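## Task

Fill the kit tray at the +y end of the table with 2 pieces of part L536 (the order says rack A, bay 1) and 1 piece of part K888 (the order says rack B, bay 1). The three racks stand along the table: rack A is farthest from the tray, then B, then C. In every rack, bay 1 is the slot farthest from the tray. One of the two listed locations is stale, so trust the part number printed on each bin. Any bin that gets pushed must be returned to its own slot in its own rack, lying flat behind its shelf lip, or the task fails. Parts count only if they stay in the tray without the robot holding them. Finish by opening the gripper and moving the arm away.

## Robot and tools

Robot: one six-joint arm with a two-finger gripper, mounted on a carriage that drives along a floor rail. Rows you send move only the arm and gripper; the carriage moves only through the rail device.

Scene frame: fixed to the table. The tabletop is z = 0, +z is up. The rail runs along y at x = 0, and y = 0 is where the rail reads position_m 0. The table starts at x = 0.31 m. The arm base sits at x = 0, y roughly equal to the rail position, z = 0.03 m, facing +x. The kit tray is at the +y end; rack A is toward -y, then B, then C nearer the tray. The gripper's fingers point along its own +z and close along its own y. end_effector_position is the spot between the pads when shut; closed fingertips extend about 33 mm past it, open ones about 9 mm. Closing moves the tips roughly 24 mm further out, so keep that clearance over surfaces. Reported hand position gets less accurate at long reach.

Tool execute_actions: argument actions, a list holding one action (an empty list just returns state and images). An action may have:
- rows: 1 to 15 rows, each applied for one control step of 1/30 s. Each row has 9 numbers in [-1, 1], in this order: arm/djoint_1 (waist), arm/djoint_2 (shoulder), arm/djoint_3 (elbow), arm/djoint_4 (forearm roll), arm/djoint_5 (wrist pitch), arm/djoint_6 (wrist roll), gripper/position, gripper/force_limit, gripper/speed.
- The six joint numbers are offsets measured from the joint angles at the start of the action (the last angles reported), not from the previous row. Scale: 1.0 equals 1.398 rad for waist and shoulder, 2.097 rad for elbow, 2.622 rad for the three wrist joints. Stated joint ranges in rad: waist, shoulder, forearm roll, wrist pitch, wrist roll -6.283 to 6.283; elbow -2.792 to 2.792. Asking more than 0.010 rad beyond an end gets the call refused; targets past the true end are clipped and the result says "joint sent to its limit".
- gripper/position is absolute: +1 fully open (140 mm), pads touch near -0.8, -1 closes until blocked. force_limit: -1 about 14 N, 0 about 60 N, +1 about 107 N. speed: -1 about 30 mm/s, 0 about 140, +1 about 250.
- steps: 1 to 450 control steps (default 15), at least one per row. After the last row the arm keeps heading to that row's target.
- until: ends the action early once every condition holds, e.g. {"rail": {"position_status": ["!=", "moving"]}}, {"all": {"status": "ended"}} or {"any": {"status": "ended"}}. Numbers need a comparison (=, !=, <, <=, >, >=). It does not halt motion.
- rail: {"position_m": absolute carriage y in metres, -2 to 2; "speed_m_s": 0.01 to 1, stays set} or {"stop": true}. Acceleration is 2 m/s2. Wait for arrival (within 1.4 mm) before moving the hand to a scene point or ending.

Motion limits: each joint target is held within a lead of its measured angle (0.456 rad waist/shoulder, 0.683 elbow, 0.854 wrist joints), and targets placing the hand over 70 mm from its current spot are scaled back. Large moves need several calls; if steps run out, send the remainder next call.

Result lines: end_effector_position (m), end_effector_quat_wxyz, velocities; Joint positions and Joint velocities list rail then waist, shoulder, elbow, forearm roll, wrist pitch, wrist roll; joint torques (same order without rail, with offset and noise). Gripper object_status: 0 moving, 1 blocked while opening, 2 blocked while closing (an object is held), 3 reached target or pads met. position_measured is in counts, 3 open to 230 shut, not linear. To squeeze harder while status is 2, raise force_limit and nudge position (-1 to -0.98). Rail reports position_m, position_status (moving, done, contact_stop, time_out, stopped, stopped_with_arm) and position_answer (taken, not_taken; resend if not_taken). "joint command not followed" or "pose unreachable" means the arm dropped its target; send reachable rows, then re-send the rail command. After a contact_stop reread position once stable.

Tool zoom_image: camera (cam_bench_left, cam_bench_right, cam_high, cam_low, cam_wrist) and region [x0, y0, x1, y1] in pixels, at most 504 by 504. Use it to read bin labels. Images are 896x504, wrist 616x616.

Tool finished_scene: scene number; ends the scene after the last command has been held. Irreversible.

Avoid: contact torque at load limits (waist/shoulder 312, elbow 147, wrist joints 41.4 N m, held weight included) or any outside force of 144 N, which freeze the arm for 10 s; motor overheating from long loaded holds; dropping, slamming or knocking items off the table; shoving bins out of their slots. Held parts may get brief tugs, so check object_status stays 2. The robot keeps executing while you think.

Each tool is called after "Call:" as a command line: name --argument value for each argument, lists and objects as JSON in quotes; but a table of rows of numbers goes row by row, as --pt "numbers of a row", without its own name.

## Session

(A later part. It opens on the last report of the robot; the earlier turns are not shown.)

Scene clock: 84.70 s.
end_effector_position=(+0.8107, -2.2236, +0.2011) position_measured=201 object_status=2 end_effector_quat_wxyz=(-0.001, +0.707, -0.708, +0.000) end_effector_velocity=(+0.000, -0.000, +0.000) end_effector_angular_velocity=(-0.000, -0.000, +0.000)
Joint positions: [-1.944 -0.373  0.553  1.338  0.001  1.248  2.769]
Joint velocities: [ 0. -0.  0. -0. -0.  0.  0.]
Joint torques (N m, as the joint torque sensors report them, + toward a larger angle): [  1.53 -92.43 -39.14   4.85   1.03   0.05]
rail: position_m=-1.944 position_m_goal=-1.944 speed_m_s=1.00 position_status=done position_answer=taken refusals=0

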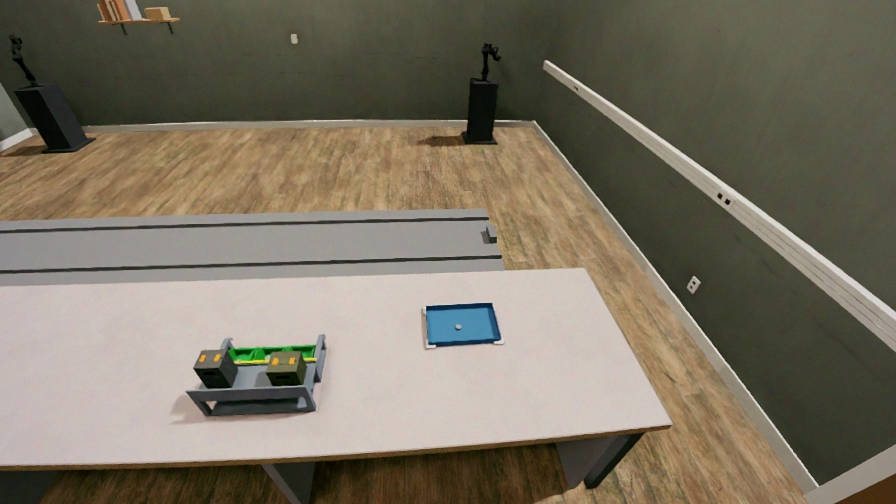

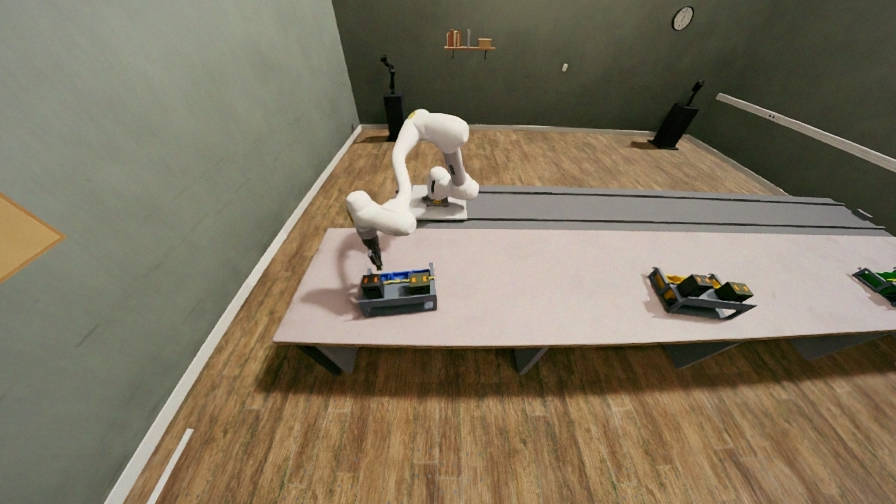

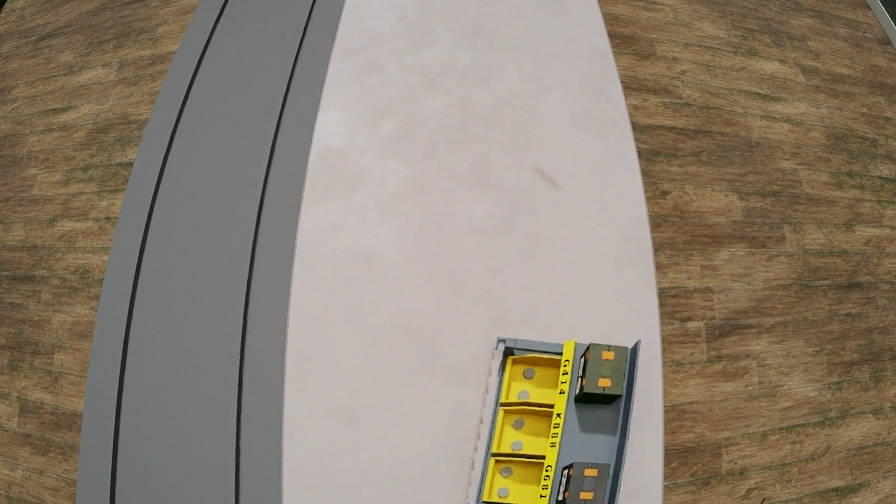

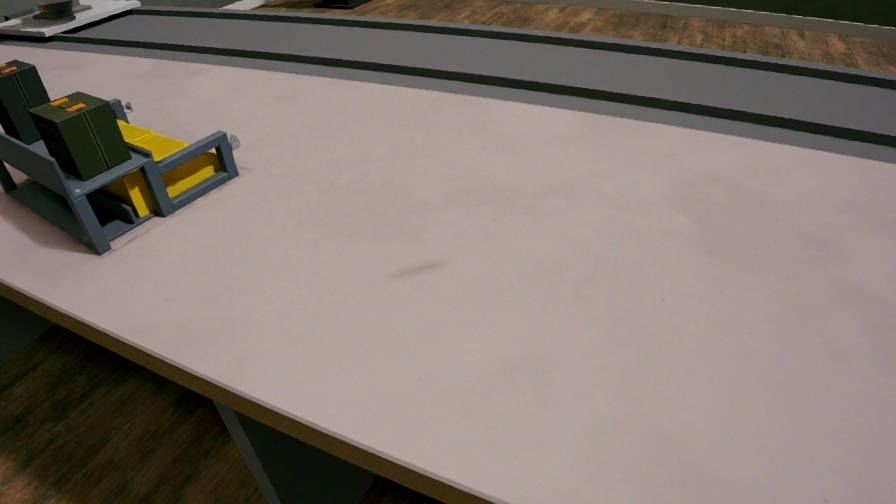

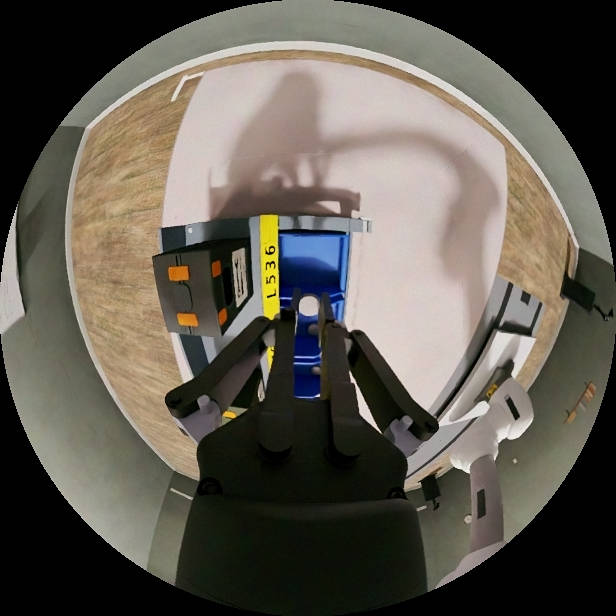

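Call:
execute_actions --actions '[{"rows":[[0.267,-0.2735,0.261,0,-0.062,0.142,-1,0,-0.5]],"steps":200,"rail":{"position_m":1.955},"until":{"rail":{"position_status":["!=","moving"]}}}]'

Call:
execute_actions --actions '[{"rows":[[0,0.180,-0.003,0,-0.0935,0,-1,0,-0.5]],"steps":28}]'

Call:
execute_actions --actions '[{"rows":[[0,0,0,0,0,0,-0.42,0,0],[0,0,0,0,0,0,-0.42,0,0],[0,0,0,0,0,0,-0.42,0,0],[0,0,0,0,0,0,-0.42,0,0],[0,0,0,0,0,0,-0.42,0,0],[0,0,0,0,0,0,-0.42,0,0],[0,0,0,0,0,0,-0.42,0,0],[0,0,0,0,0,0,-0.42,0,0],[0,-0.180,0.003,0,0.0935,0,-0.42,0,0]],"steps":30}]'

Call:
execute_actions --actions '[{"steps":200,"rail":{"position_m":-0.4},"until":{"rail":{"position_status":["!=","moving"]}}}]'

Scene clock: 91.23 s.
end_effector_position=(+0.5995, +1.9911, +0.1999) position_measured=201 object_status=2 end_effector_quat_wxyz=(-0.000, +0.707, -0.707, -0.001) end_effector_velocity=(+0.000, -0.009, -0.000) end_effector_angular_velocity=(-0.000, +0.000, -0.003)
Joint positions: [1.956 0.    0.171 1.886 0.001 1.086 3.142]
Joint velocities: [-0.007 -0.003 -0.     0.    -0.     0.     0.   ]
Joint torques (N m, as the joint torque sensors report them, + toward a larger angle): [ -7.05 -53.15 -37.88   3.61   0.44  -0.12]
rail: position_m=1.956 position_m_goal=1.955 speed_m_s=1.00 position_status=done position_answer=taken refusals=0

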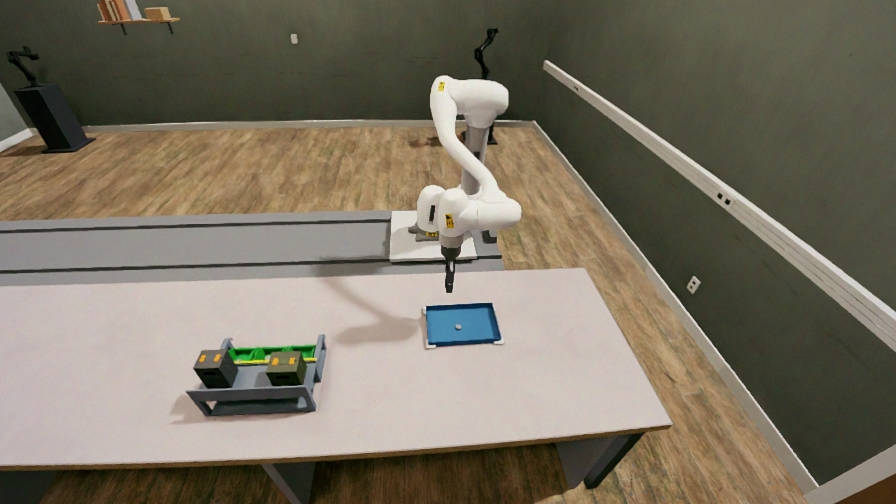

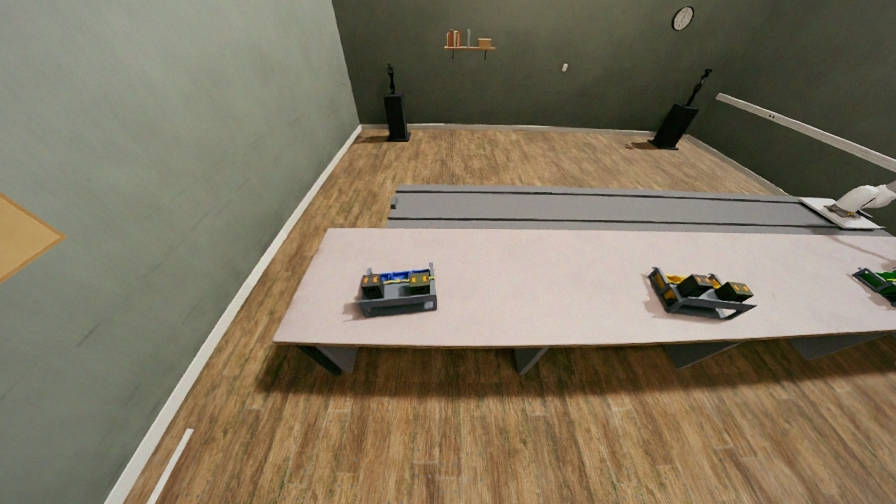

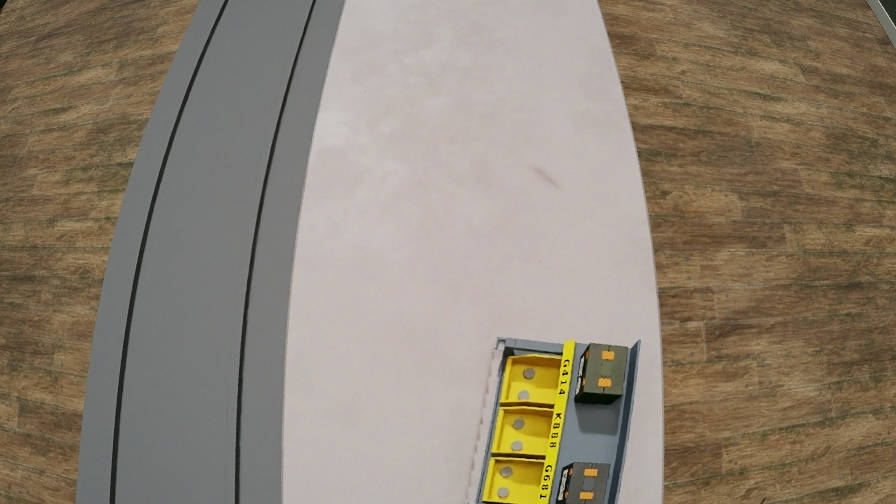

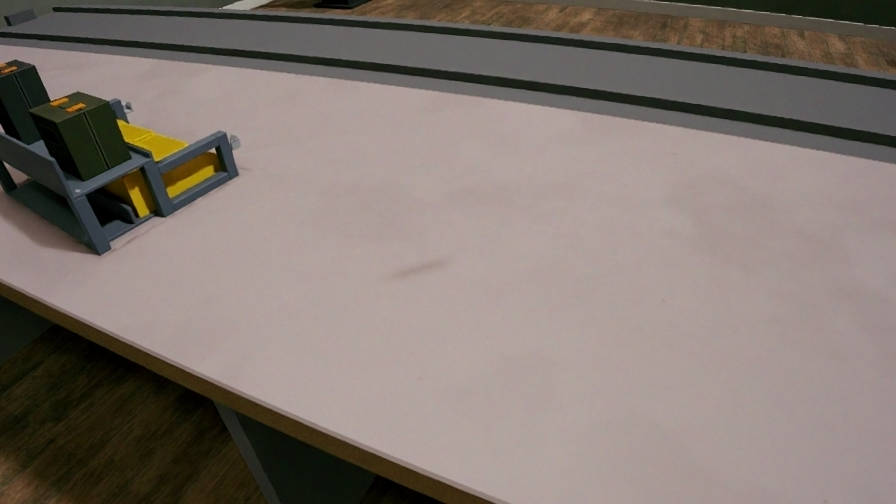

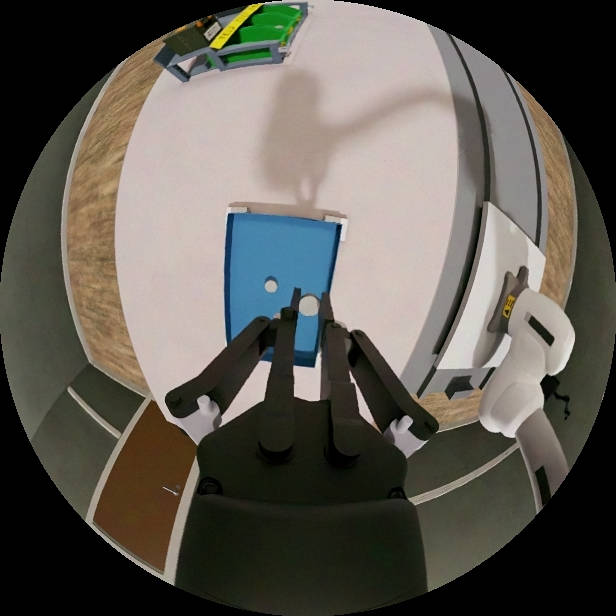

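Scene clock: 92.17 s.
end_effector_position=(+0.6701, +1.9903, +0.0421) position_measured=201 object_status=2 end_effector_quat_wxyz=(-0.000, +0.707, -0.707, -0.001) end_effector_velocity=(-0.001, +0.000, -0.000) end_effector_angular_velocity=(-0.000, +0.001, +0.000)
Joint positions: [1.955 0.    0.423 1.879 0.001 0.841 3.142]
Joint velocities: [ 0.     0.    -0.     0.001 -0.     0.    -0.   ]
Joint torques (N m, as the joint torque sensors report them, + toward a larger angle): [  1.3  -72.58 -31.54   3.94   0.47   0.06]
rail: position_m=1.955 position_m_goal=1.955 speed_m_s=1.00 position_status=done position_answer=taken refusals=0

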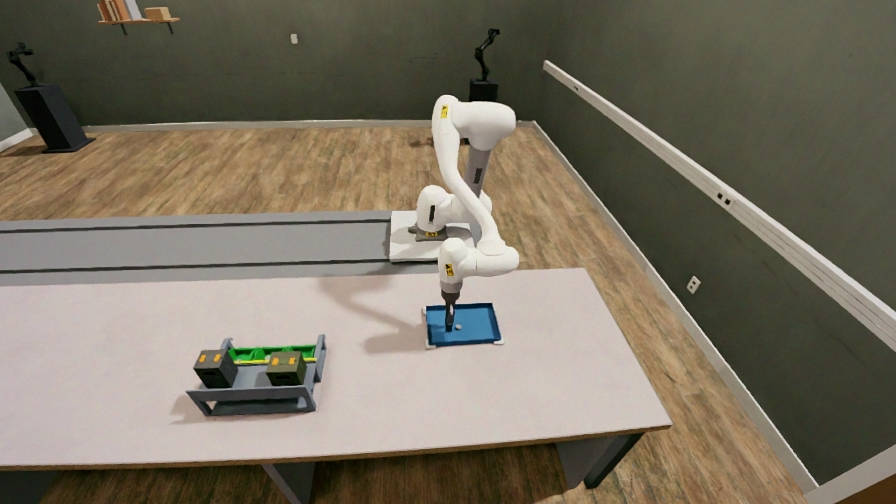

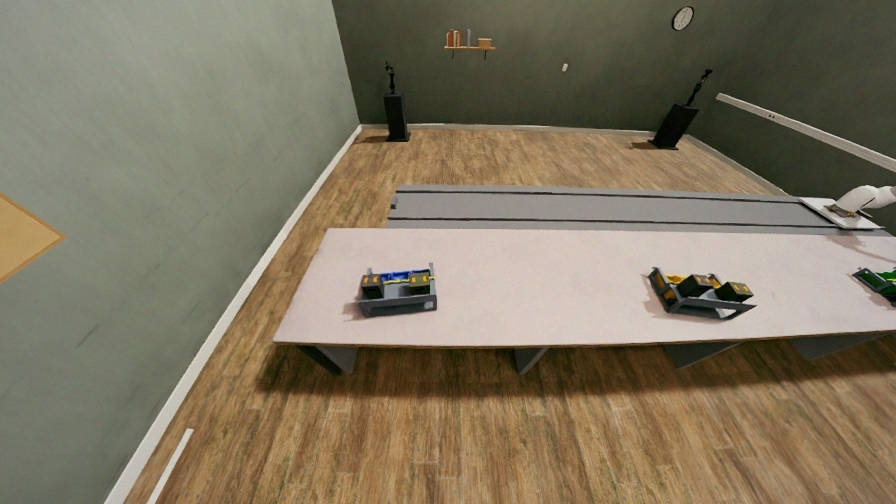

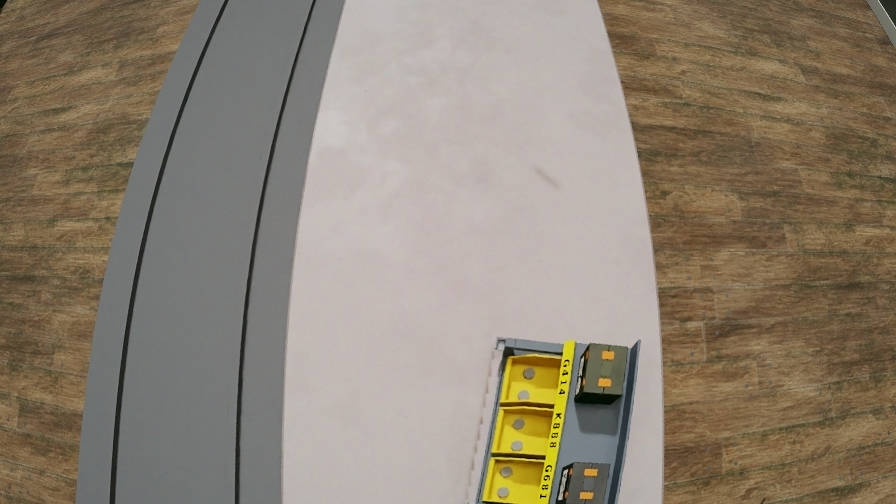

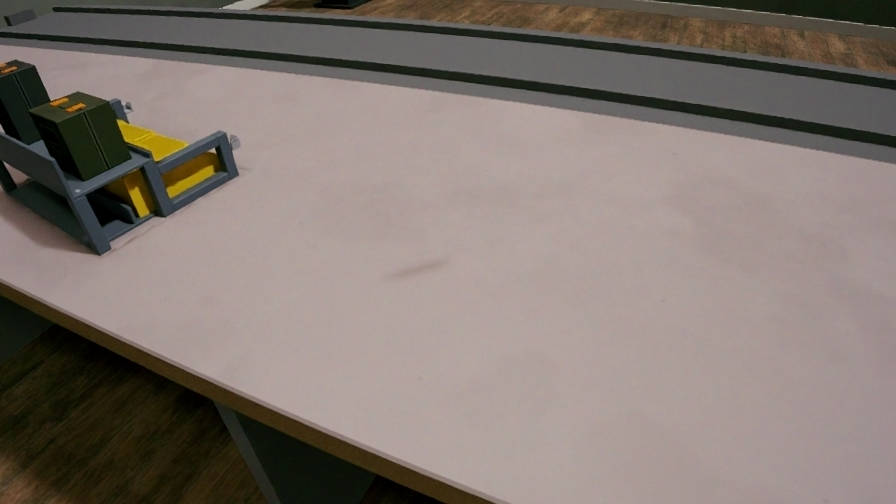

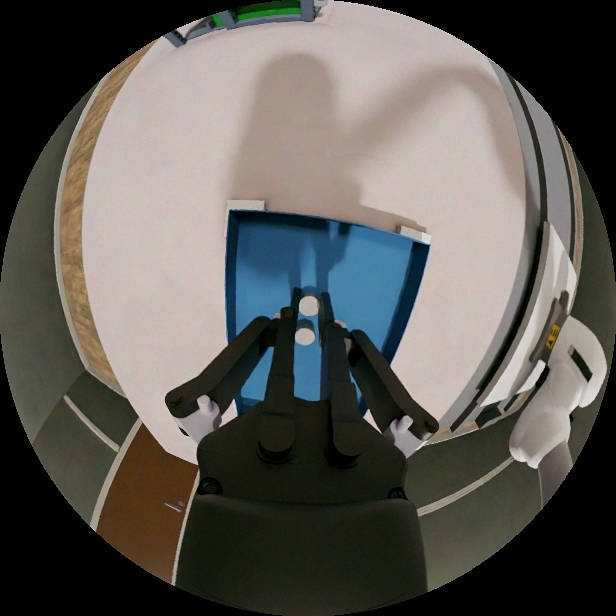

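Scene clock: 93.17 s.
end_effector_position=(+0.5995, +1.9904, +0.1999) position_measured=182 object_status=3 end_effector_quat_wxyz=(-0.000, +0.707, -0.707, -0.001) end_effector_velocity=(-0.000, -0.000, -0.000) end_effector_angular_velocity=(-0.000, +0.001, +0.000)
Joint positions: [1.955 0.001 0.171 1.886 0.001 1.086 3.142]
Joint velocities: [ 0.    -0.     0.001  0.    -0.     0.    -0.   ]
Joint torques (N m, as the joint torque sensors report them, + toward a larger angle): [  0.48 -50.65 -37.57   4.64   0.86   0.17]
rail: position_m=1.955 position_m_goal=1.955 speed_m_s=1.00 position_status=done position_answer=taken refusals=0

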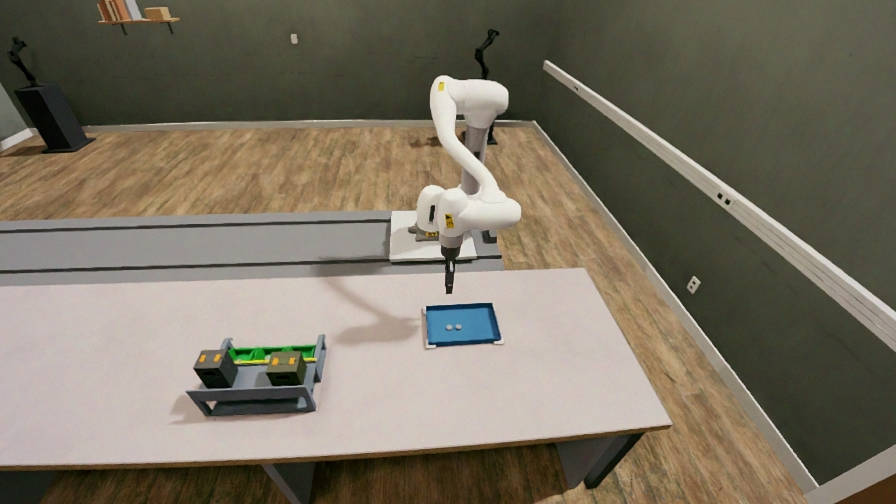

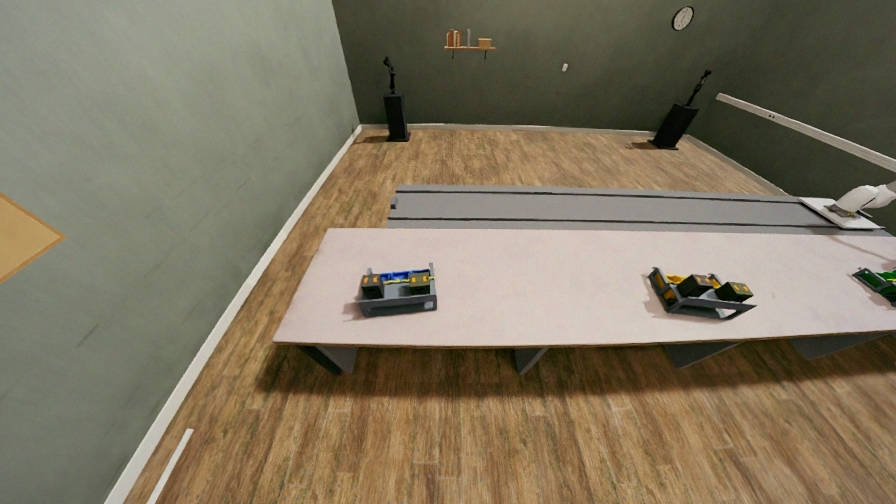

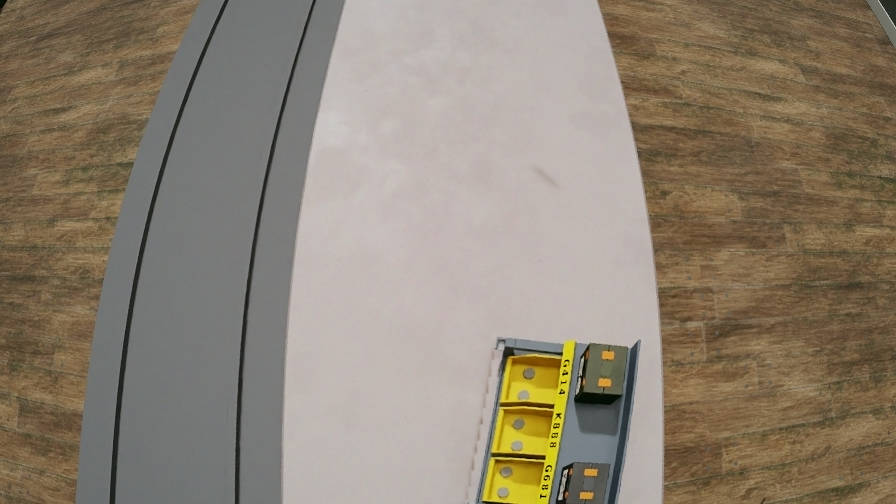

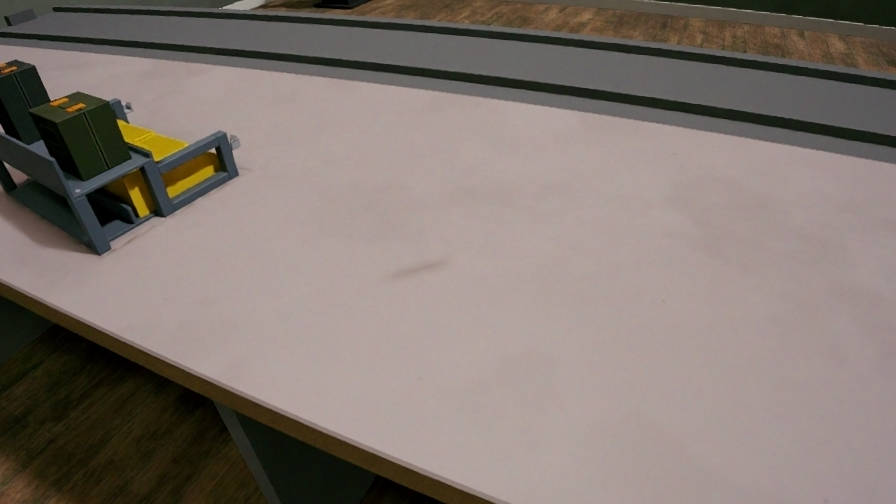

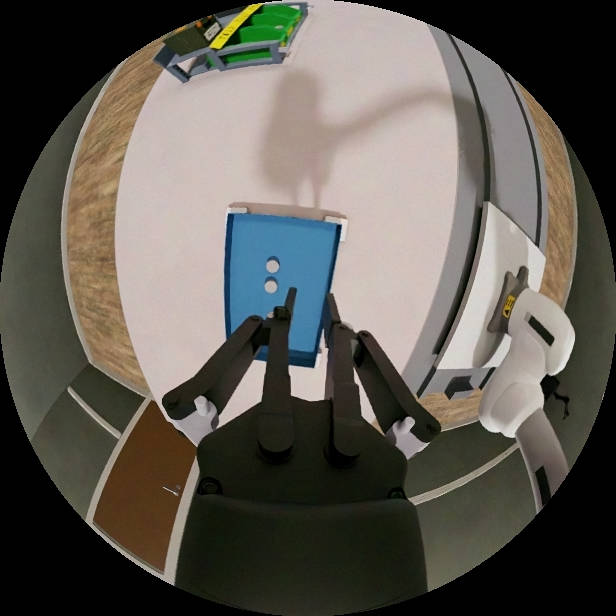

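Scene clock: 96.03 s.
end_effector_position=(+0.5996, -0.3655, +0.1999) position_measured=182 object_status=3 end_effector_quat_wxyz=(-0.000, +0.707, -0.707, -0.001) end_effector_velocity=(-0.000, -0.028, -0.000) end_effector_angular_velocity=(-0.000, +0.000, +0.001)
Joint positions: [-0.401  0.     0.171  1.886  0.001  1.086  3.142]
Joint velocities: [-0.028  0.001 -0.     0.    -0.     0.     0.   ]
Joint torques (N m, as the joint torque sensors report them, + toward a larger angle): [ 13.04 -52.53 -37.36   5.36   0.65  -0.17]
rail: position_m=-0.401 position_m_goal=-0.400 speed_m_s=1.00 position_status=done position_answer=taken refusals=0

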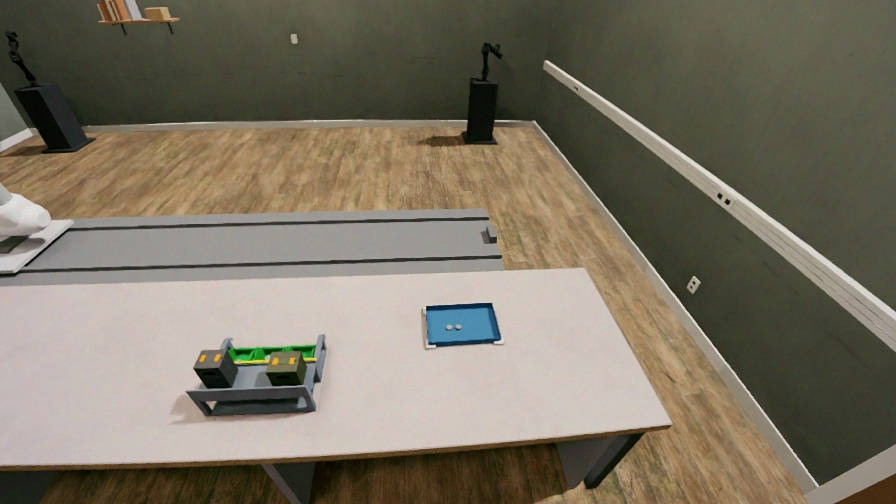

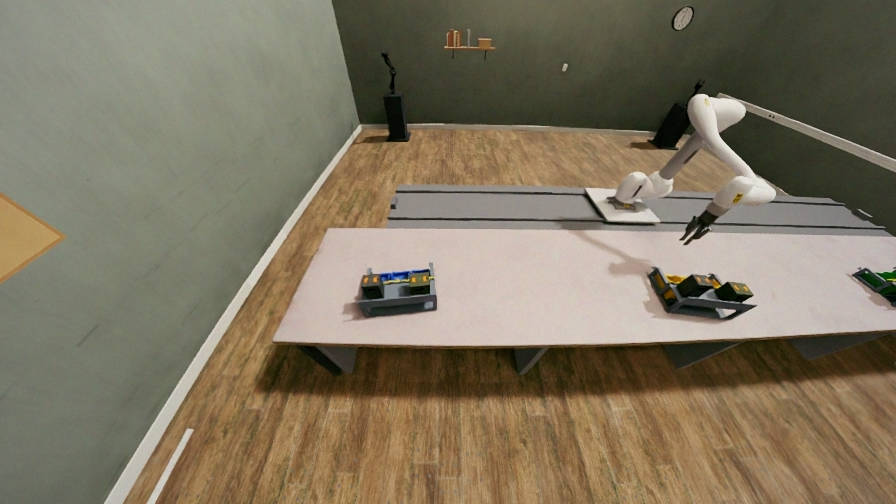

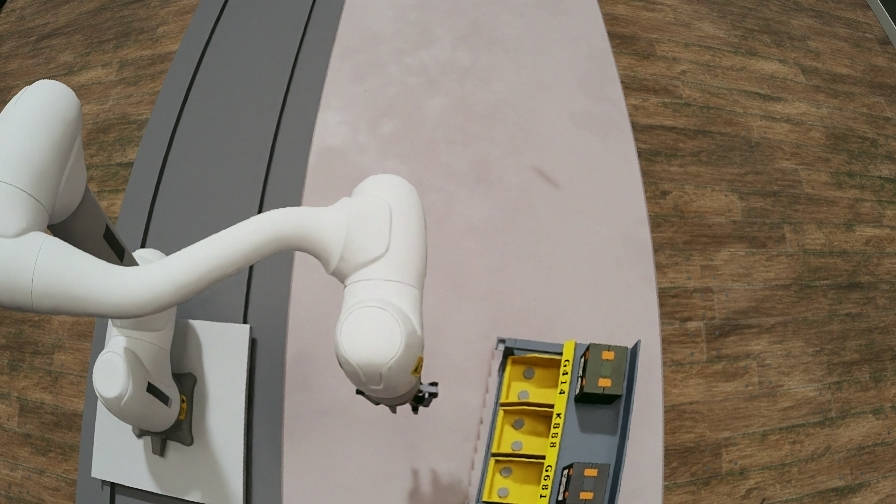

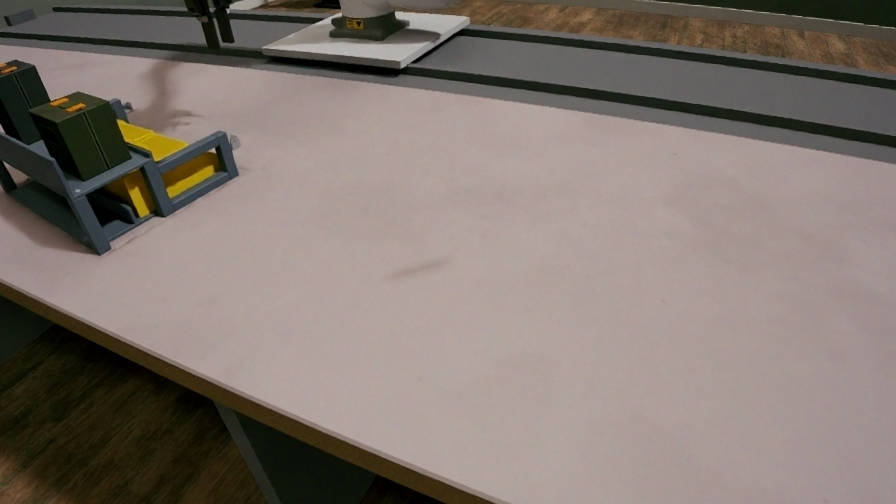

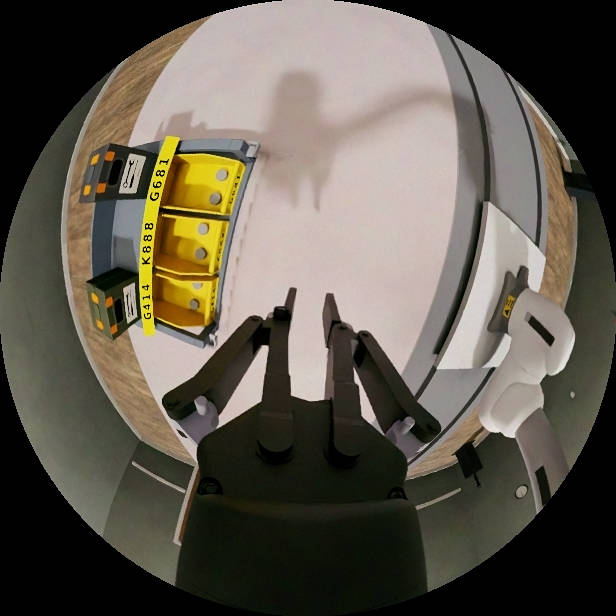

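Call:
zoom_image --camera "cam_wrist" --region '[130,130,290,340]'

Call:
execute_actions --actions '[{"rows":[[0,0.2408,-0.1884,0,0.0217,0.038,-0.42,0,0]],"steps":35,"rail":{"position_m":-0.41}}]'

Region (130, 130, 290, 340) of cam_wrist's 616x616 image, scaled by 2.400, with more detail than that image has; it fills the left 384 columns of this view, and the rest is white.

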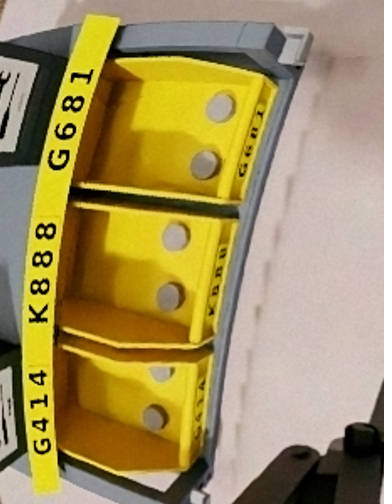

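Scene clock: 98.30 s.
end_effector_position=(+0.8104, -0.3750, +0.1600) position_measured=182 object_status=3 end_effector_quat_wxyz=(+0.001, -0.671, +0.742, +0.000) end_effector_velocity=(+0.000, +0.000, +0.000) end_effector_angular_velocity=(+0.000, -0.000, -0.000)
Joint positions: [-0.41   0.     0.508  1.49   0.001  1.143  3.241]
Joint velocities: [ 0.  0. -0. -0. -0.  0.  0.]
Joint torques (N m, as the joint torque sensors report them, + toward a larger angle): [ -0.33 -85.61 -38.75   4.4    0.76  -0.23]
rail: position_m=-0.410 position_m_goal=-0.410 speed_m_s=1.00 position_status=done position_answer=taken refusals=0

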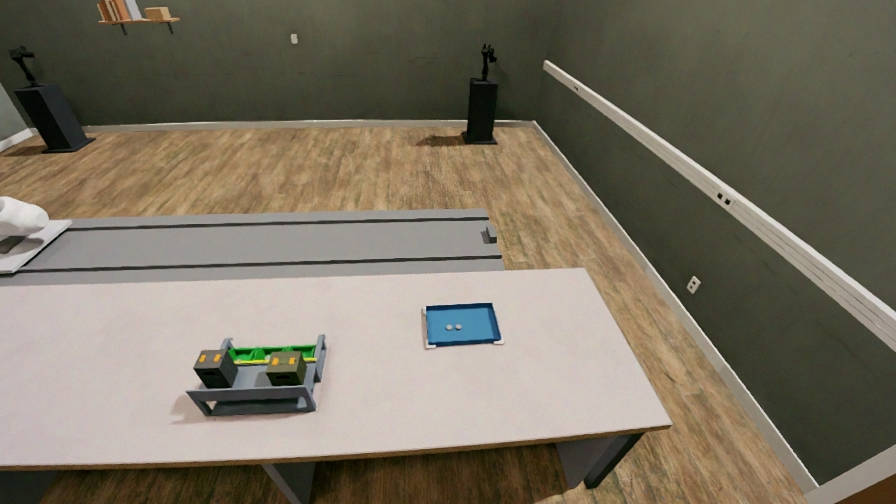

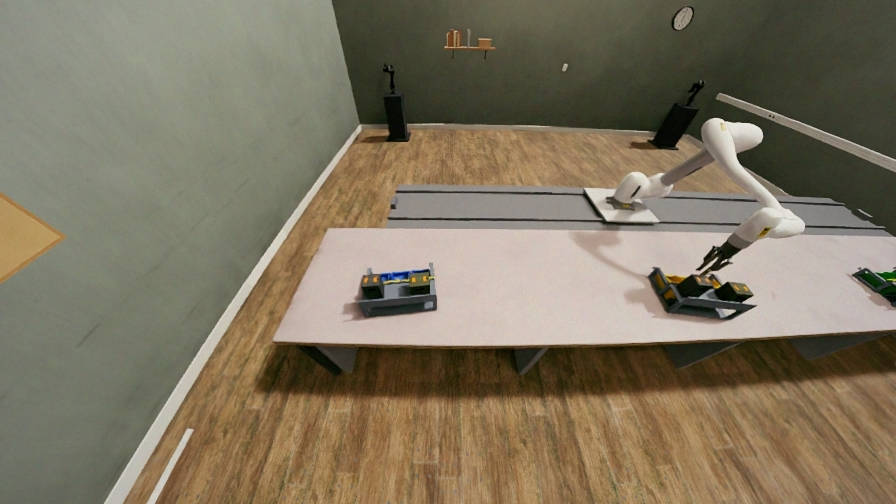

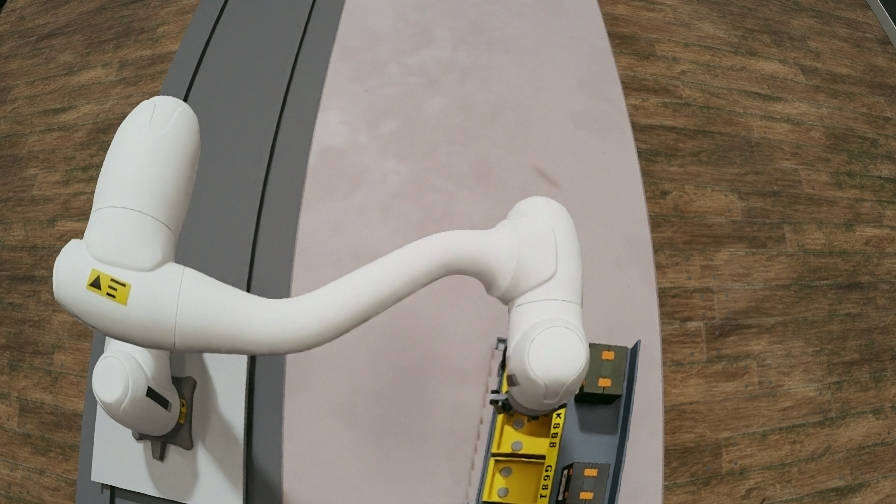

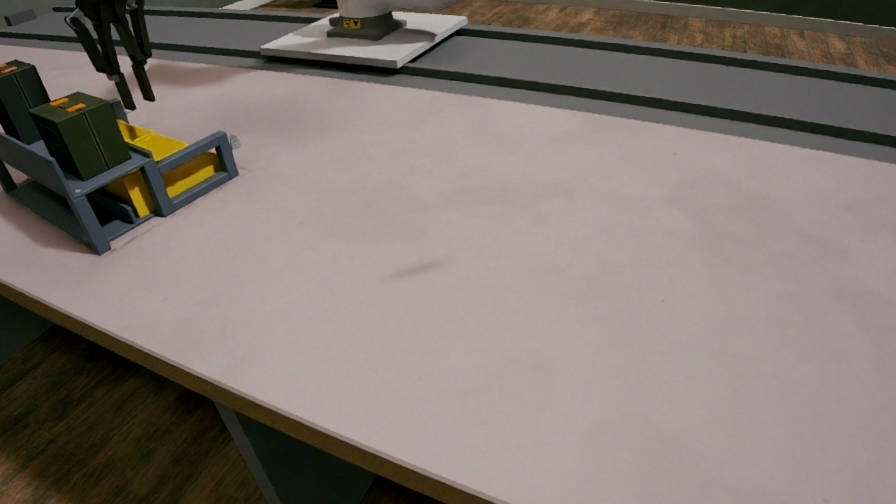

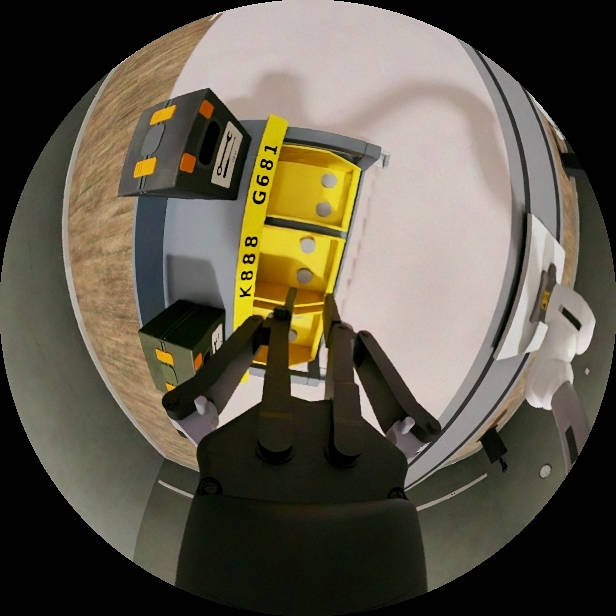

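Call:
execute_actions --actions '[{"rows":[[0,0,0,0,0,0.02,-0.42,0,0],[0,0,0,0,0,0.02,-0.42,0,0],[0,0,0,0,0,0.02,-0.42,0,0],[0,0,0,0,0,0.02,-0.42,0,0],[0,0.0562,0.0201,0,-0.046,0.02,-0.42,0,0]],"steps":30,"rail":{"position_m":-0.417}}]'

Scene clock: 101.00 s.
end_effector_position=(+0.8204, -0.3820, +0.0751) position_measured=182 object_status=3 end_effector_quat_wxyz=(+0.001, -0.651, +0.759, +0.000) end_effector_velocity=(+0.000, -0.000, +0.000) end_effector_angular_velocity=(-0.000, -0.000, -0.000)
Joint positions: [-0.417  0.     0.586  1.533  0.001  1.022  3.294]
Joint velocities: [ 0. -0. -0.  0. -0. -0.  0.]
Joint torques (N m, as the joint torque sensors report them, + toward a larger angle): [  6.78 -89.95 -36.11   4.26   0.63  -0.13]
rail: position_m=-0.417 position_m_goal=-0.417 speed_m_s=1.00 position_status=done position_answer=taken refusals=0

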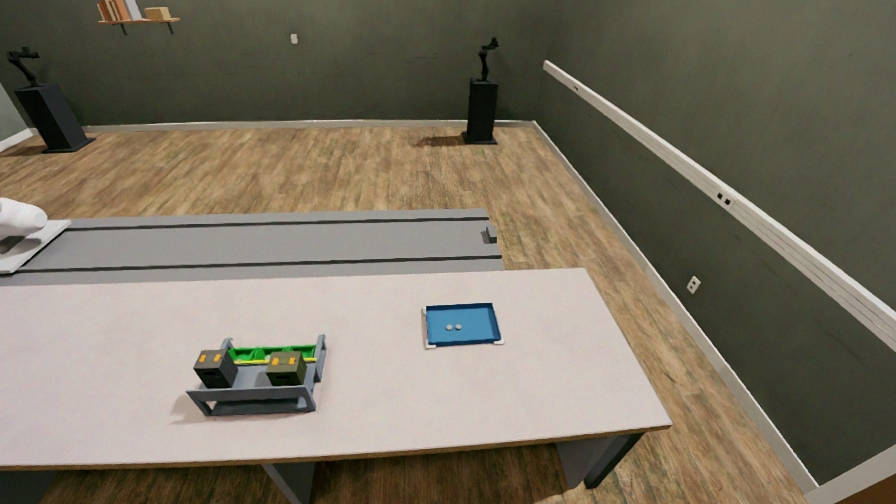

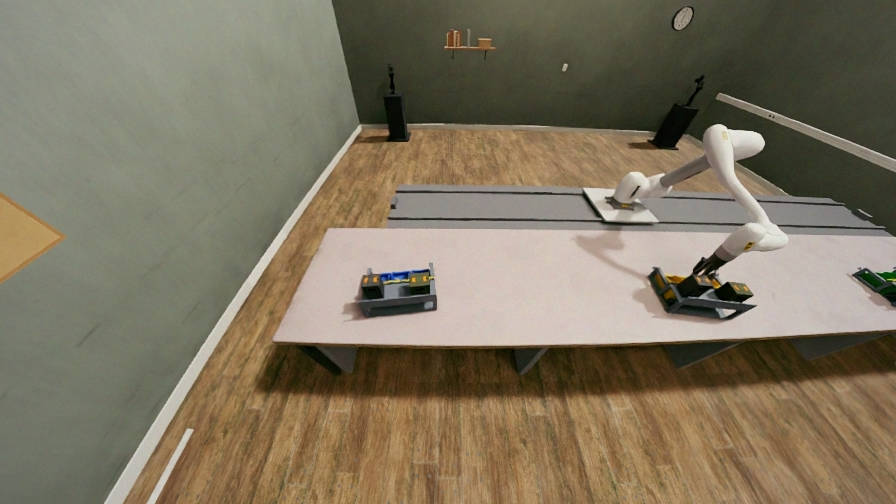

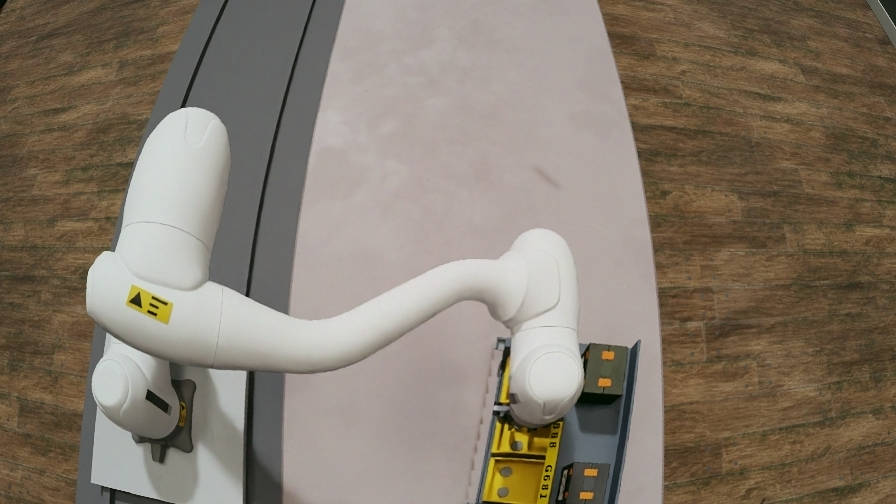

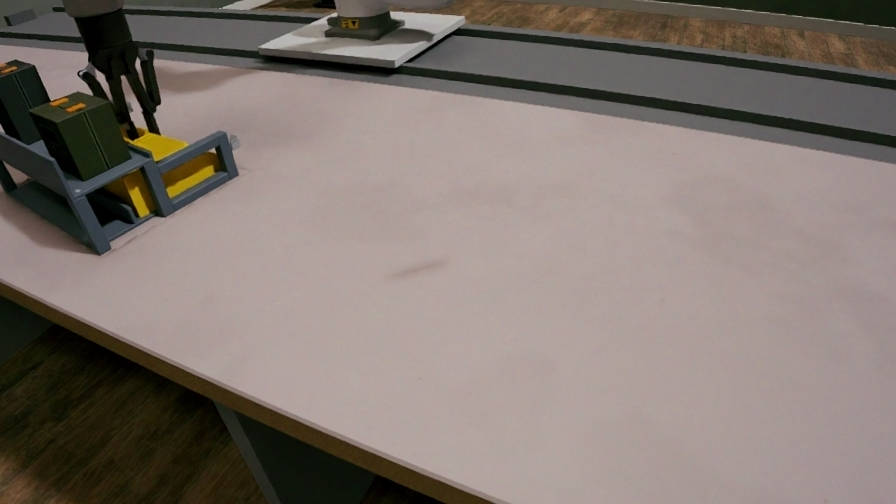

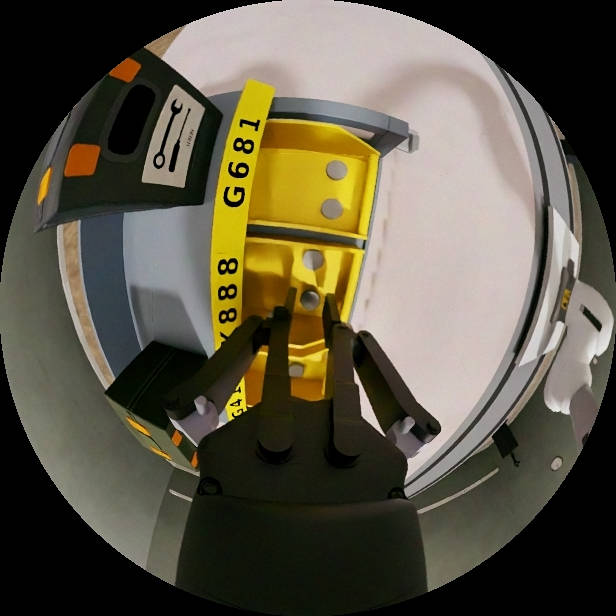

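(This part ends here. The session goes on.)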